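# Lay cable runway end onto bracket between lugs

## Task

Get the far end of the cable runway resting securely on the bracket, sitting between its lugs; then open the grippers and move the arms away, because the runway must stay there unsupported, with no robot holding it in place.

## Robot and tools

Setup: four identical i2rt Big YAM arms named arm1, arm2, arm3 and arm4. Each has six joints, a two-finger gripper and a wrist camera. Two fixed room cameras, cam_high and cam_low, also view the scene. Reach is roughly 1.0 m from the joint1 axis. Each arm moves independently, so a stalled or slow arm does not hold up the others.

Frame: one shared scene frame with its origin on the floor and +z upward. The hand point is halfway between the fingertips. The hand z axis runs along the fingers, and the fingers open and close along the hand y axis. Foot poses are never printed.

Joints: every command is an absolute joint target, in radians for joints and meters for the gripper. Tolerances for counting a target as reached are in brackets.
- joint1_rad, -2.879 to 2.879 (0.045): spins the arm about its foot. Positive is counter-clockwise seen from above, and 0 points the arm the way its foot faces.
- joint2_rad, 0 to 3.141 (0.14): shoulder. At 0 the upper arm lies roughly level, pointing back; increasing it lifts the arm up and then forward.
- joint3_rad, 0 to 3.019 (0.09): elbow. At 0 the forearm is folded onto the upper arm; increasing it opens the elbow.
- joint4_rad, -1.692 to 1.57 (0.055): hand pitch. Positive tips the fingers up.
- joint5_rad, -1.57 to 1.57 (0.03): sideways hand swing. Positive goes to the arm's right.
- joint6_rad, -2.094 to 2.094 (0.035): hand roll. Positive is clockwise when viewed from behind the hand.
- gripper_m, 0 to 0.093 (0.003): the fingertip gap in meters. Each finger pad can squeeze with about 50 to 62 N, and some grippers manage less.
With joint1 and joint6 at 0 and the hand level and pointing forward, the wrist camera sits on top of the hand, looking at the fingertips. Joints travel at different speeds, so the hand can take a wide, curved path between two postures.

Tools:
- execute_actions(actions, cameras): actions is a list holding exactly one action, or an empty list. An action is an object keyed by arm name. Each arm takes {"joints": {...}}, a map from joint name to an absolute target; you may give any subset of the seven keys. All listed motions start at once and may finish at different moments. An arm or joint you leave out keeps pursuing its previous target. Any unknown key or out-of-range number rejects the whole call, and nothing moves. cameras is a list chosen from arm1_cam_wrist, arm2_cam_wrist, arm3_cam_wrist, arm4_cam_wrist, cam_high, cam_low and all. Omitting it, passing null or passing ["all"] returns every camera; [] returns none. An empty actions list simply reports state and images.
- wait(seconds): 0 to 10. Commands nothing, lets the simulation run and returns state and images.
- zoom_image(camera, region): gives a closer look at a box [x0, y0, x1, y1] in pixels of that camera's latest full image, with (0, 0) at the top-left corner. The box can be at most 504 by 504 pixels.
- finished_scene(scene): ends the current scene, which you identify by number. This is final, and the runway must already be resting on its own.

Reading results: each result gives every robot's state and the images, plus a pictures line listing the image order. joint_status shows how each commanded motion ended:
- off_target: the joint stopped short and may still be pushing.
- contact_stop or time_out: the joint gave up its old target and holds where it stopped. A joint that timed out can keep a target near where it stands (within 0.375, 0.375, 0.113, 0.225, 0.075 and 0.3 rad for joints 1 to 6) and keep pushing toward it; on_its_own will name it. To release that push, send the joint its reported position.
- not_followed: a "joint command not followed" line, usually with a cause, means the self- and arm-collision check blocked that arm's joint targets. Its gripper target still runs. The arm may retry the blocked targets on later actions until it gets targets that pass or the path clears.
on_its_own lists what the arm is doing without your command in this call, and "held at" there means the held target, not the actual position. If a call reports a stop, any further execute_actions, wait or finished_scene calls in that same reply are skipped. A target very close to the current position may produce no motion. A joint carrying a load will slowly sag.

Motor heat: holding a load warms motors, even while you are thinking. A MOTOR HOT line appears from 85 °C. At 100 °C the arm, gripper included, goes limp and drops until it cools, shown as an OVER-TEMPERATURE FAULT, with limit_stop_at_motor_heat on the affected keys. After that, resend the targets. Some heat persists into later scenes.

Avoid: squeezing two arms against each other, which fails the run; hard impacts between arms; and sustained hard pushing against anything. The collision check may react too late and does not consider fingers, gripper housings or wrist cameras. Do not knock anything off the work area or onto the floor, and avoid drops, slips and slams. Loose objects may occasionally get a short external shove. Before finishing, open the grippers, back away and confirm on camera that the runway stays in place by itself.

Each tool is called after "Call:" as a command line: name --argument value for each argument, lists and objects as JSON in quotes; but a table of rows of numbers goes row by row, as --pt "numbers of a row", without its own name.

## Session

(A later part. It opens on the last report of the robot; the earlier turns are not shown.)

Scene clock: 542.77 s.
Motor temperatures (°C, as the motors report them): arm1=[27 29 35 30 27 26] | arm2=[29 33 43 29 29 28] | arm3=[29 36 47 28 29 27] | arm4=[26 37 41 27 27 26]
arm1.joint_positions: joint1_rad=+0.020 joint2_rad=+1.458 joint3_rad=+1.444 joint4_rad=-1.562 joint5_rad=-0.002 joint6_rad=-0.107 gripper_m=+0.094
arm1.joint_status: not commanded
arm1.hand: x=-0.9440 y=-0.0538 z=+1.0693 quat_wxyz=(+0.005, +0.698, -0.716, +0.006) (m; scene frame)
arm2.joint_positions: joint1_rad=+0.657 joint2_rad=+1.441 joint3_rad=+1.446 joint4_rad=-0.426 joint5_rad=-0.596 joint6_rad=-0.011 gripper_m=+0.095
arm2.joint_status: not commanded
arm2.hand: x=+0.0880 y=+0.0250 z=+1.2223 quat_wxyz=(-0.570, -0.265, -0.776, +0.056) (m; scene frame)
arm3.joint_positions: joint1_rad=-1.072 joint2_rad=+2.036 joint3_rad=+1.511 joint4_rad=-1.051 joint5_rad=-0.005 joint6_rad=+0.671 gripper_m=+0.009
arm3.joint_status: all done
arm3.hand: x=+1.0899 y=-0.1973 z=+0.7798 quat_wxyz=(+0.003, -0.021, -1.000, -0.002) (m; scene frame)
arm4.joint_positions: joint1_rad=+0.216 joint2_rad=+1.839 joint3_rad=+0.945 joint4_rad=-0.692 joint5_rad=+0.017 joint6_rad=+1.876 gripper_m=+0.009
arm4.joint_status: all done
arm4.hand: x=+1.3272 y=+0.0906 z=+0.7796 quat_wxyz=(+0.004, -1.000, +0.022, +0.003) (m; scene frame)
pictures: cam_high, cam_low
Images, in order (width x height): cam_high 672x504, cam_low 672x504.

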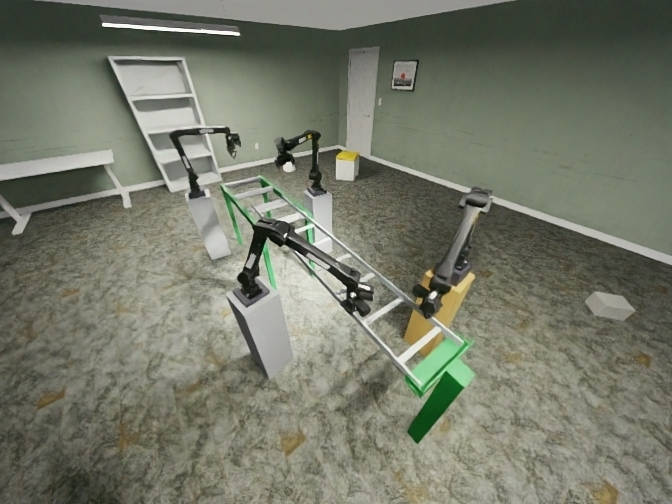

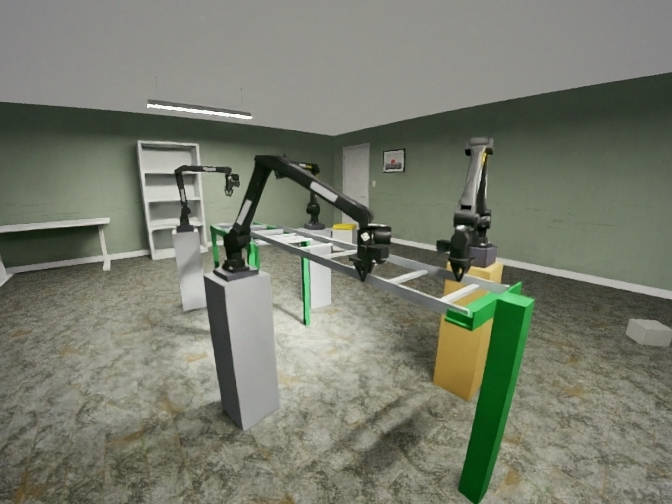

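Call:
execute_actions --actions '[{"arm3": {"joints": {"joint1_rad": -1.095, "joint2_rad": 2.02, "joint3_rad": 1.615, "joint4_rad": -1.05}}, "arm4": {"joints": {"joint1_rad": 0.258, "joint2_rad": 1.80, "joint3_rad": 1.015, "joint4_rad": -0.68, "joint5_rad": -0.005, "joint6_rad": 1.9}}}]' --cameras '["cam_high", "cam_low"]'

Call:
zoom_image --camera "cam_high" --region '[385, 305, 485, 405]'

Call:
zoom_image --camera "cam_low" --region '[420, 255, 540, 345]'

Scene clock: 564.90 s.
Motor temperatures (°C, as the motors report them): arm1=[27 29 35 30 27 26] | arm2=[29 33 43 29 29 28] | arm3=[29 35 45 28 29 27] | arm4=[26 37 39 27 28 26]
arm1.joint_positions: joint1_rad=+0.020 joint2_rad=+1.458 joint3_rad=+1.444 joint4_rad=-1.562 joint5_rad=-0.002 joint6_rad=-0.107 gripper_m=+0.094
arm1.joint_status: not commanded
arm1.hand: x=-0.9440 y=-0.0538 z=+1.0693 quat_wxyz=(+0.005, +0.698, -0.716, +0.006) (m; scene frame)
arm2.joint_positions: joint1_rad=+0.657 joint2_rad=+1.441 joint3_rad=+1.446 joint4_rad=-0.426 joint5_rad=-0.596 joint6_rad=-0.011 gripper_m=+0.095
arm2.joint_status: not commanded
arm2.hand: x=+0.0880 y=+0.0250 z=+1.2223 quat_wxyz=(-0.570, -0.265, -0.776, +0.056) (m; scene frame)
arm3.joint_positions: joint1_rad=-1.081 joint2_rad=+2.048 joint3_rad=+1.532 joint4_rad=-1.053 joint5_rad=-0.007 joint6_rad=+0.664 gripper_m=+0.009
arm3.joint_status: all done
arm3.hand: x=+1.0986 y=-0.1972 z=+0.7803 quat_wxyz=(+0.000, -0.022, -1.000, -0.004) (m; scene frame)
arm4.joint_positions: joint1_rad=+0.236 joint2_rad=+1.839 joint3_rad=+0.945 joint4_rad=-0.686 joint5_rad=+0.016 joint6_rad=+1.893 gripper_m=+0.009
arm4.joint_status: all done
arm4.hand: x=+1.3358 y=+0.0913 z=+0.7797 quat_wxyz=(+0.001, -1.000, +0.020, +0.002) (m; scene frame)
pictures: cam_high, cam_low
Images, in order (width x height): cam_high 672x504, cam_low 672x504.

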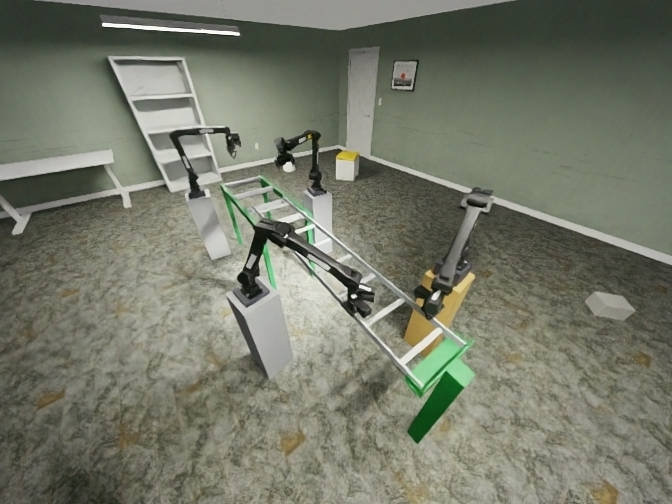

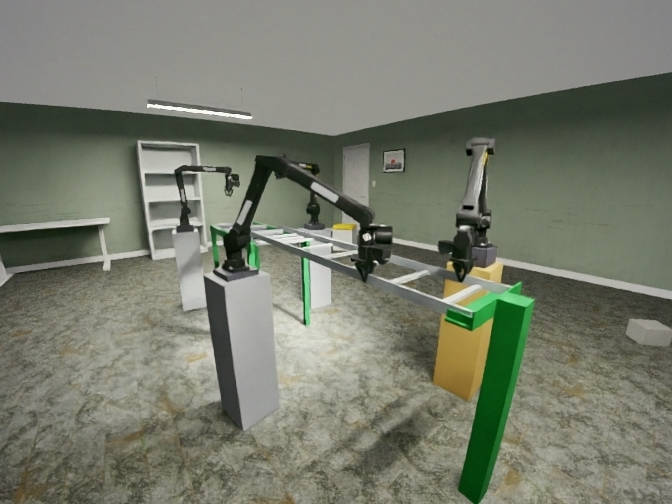

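Region (385, 305, 485, 405) of cam_high's 672x504 image, scaled by 5.040, with more detail than that image has.

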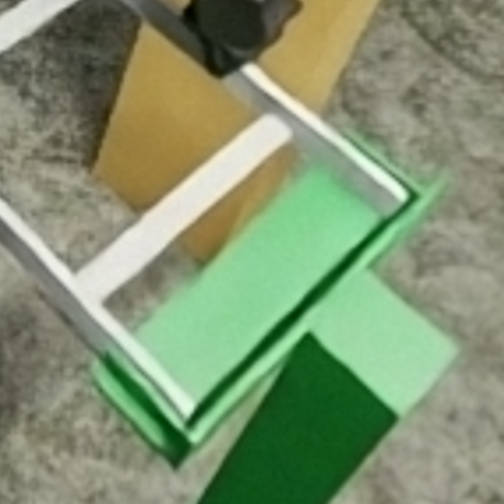

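Region (420, 255, 540, 345) of cam_low's 672x504 image, scaled by 4.200, with more detail than that image has; it fills the top 378 rows of this view, and the rest is white.

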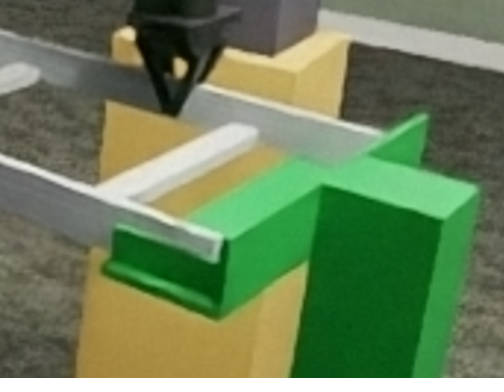

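Call:
execute_actions --actions '[{"arm3": {"joints": {"joint1_rad": -1.081, "joint2_rad": 2.045, "joint3_rad": 1.55, "joint4_rad": -1.053, "gripper_m": 0.085}}, "arm4": {"joints": {"joint1_rad": 0.236, "joint2_rad": 1.836, "joint3_rad": 0.96, "joint4_rad": -0.686, "joint5_rad": 0.0, "joint6_rad": 1.893, "gripper_m": 0.085}}}]' --cameras '["cam_low"]'

Scene clock: 570.43 s.
Motor temperatures (°C, as the motors report them): arm1=[27 29 35 30 27 26] | arm2=[29 33 43 29 29 28] | arm3=[29 35 46 28 29 27] | arm4=[26 37 40 27 28 26]
arm1.joint_positions: joint1_rad=+0.020 joint2_rad=+1.458 joint3_rad=+1.444 joint4_rad=-1.562 joint5_rad=-0.002 joint6_rad=-0.107 gripper_m=+0.094
arm1.joint_status: not commanded
arm1.hand: x=-0.9440 y=-0.0538 z=+1.0693 quat_wxyz=(+0.005, +0.698, -0.716, +0.006) (m; scene frame)
arm2.joint_positions: joint1_rad=+0.657 joint2_rad=+1.441 joint3_rad=+1.446 joint4_rad=-0.426 joint5_rad=-0.596 joint6_rad=-0.011 gripper_m=+0.095
arm2.joint_status: not commanded
arm2.hand: x=+0.0880 y=+0.0250 z=+1.2223 quat_wxyz=(-0.570, -0.265, -0.776, +0.056) (m; scene frame)
arm3.joint_positions: joint1_rad=-1.081 joint2_rad=+2.048 joint3_rad=+1.537 joint4_rad=-1.053 joint5_rad=-0.004 joint6_rad=+0.664 gripper_m=+0.085
arm3.joint_status: all done
arm3.hand: x=+1.1006 y=-0.1964 z=+0.7817 quat_wxyz=(-0.003, -0.022, -1.000, -0.005) (m; scene frame)
arm4.joint_positions: joint1_rad=+0.236 joint2_rad=+1.838 joint3_rad=+0.947 joint4_rad=-0.686 joint5_rad=+0.002 joint6_rad=+1.893 gripper_m=+0.085
arm4.joint_status: all done
arm4.hand: x=+1.3388 y=+0.0905 z=+0.7806 quat_wxyz=(+0.002, -1.000, +0.020, -0.006) (m; scene frame)
pictures: cam_low
Images, in order (width x height): cam_low 672x504.

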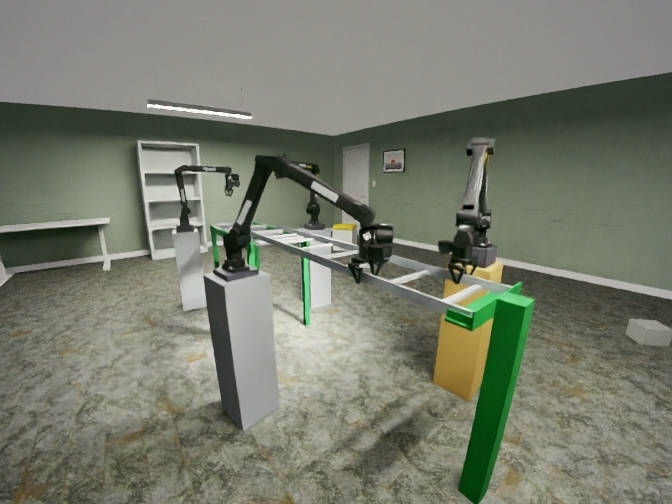

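Call:
execute_actions --actions '[{"arm1": {"joints": {"joint2_rad": 0.8}}, "arm2": {"joints": {"joint2_rad": 0.8}}, "arm3": {"joints": {"joint2_rad": 1.1}}, "arm4": {"joints": {"joint2_rad": 0.9}}}]' --cameras '["cam_high", "cam_low"]'

Call:
zoom_image --camera "cam_high" --region '[385, 305, 485, 405]'

Scene clock: 583.60 s.
Motor temperatures (°C, as the motors report them): arm1=[27 29 35 30 27 26] | arm2=[29 33 43 29 29 28] | arm3=[29 35 43 28 29 27] | arm4=[26 37 38 27 27 26]
arm1.joint_positions: joint1_rad=+0.020 joint2_rad=+0.803 joint3_rad=+1.444 joint4_rad=-1.565 joint5_rad=-0.002 joint6_rad=-0.107 gripper_m=+0.094
arm1.joint_status: all done
arm1.hand: x=-0.9669 y=-0.2154 z=+1.2901 quat_wxyz=(-0.248, +0.663, -0.679, -0.192) (m; scene frame)
arm2.joint_positions: joint1_rad=+0.657 joint2_rad=+0.804 joint3_rad=+1.473 joint4_rad=-0.407 joint5_rad=-0.598 joint6_rad=-0.011 gripper_m=+0.095
arm2.joint_status: all done
arm2.hand: x=-0.0566 y=+0.2906 z=+1.5384 quat_wxyz=(-0.741, -0.089, -0.623, +0.235) (m; scene frame)
arm3.joint_positions: joint1_rad=-1.081 joint2_rad=+1.093 joint3_rad=+1.541 joint4_rad=-1.053 joint5_rad=-0.004 joint6_rad=+0.664 gripper_m=+0.085
arm3.joint_status: all done
arm3.hand: x=+0.9887 y=-0.2766 z=+1.3014 quat_wxyz=(-0.372, -0.019, -0.885, -0.280) (m; scene frame)
arm4.joint_positions: joint1_rad=+0.236 joint2_rad=+0.899 joint3_rad=+0.947 joint4_rad=-0.686 joint5_rad=+0.002 joint6_rad=+1.893 gripper_m=+0.085
arm4.joint_status: all done
arm4.hand: x=+1.3307 y=+0.0985 z=+1.1866 quat_wxyz=(-0.430, -0.892, +0.021, -0.140) (m; scene frame)
pictures: cam_high, cam_low
Images, in order (width x height): cam_high 672x504, cam_low 672x504.

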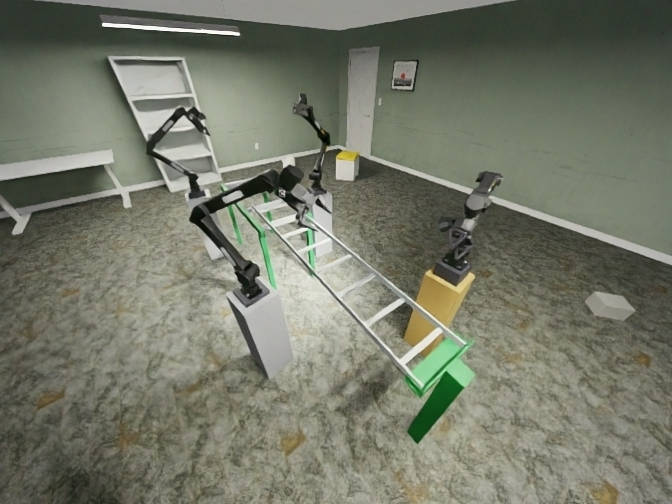

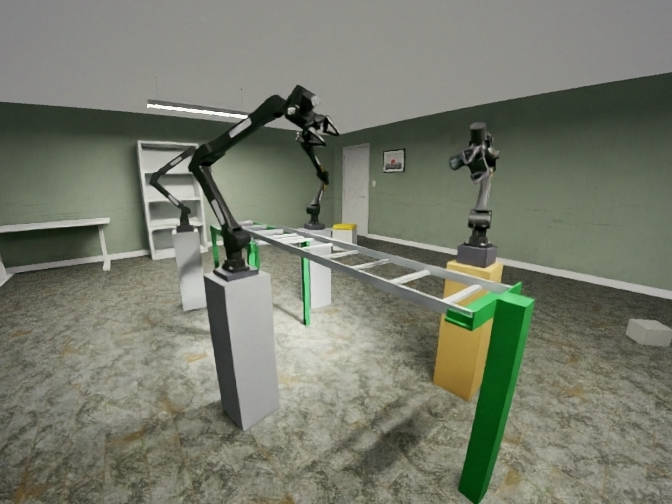

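Region (385, 305, 485, 405) of cam_high's 672x504 image, scaled by 5.040, with more detail than that image has.

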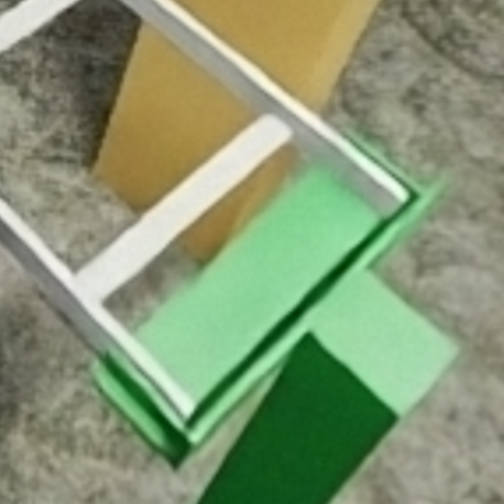

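The runway end is seated on the bracket between the lugs, and all arms are clear.

Call:
finished_scene --scene 1

The scene is finished: the task was done.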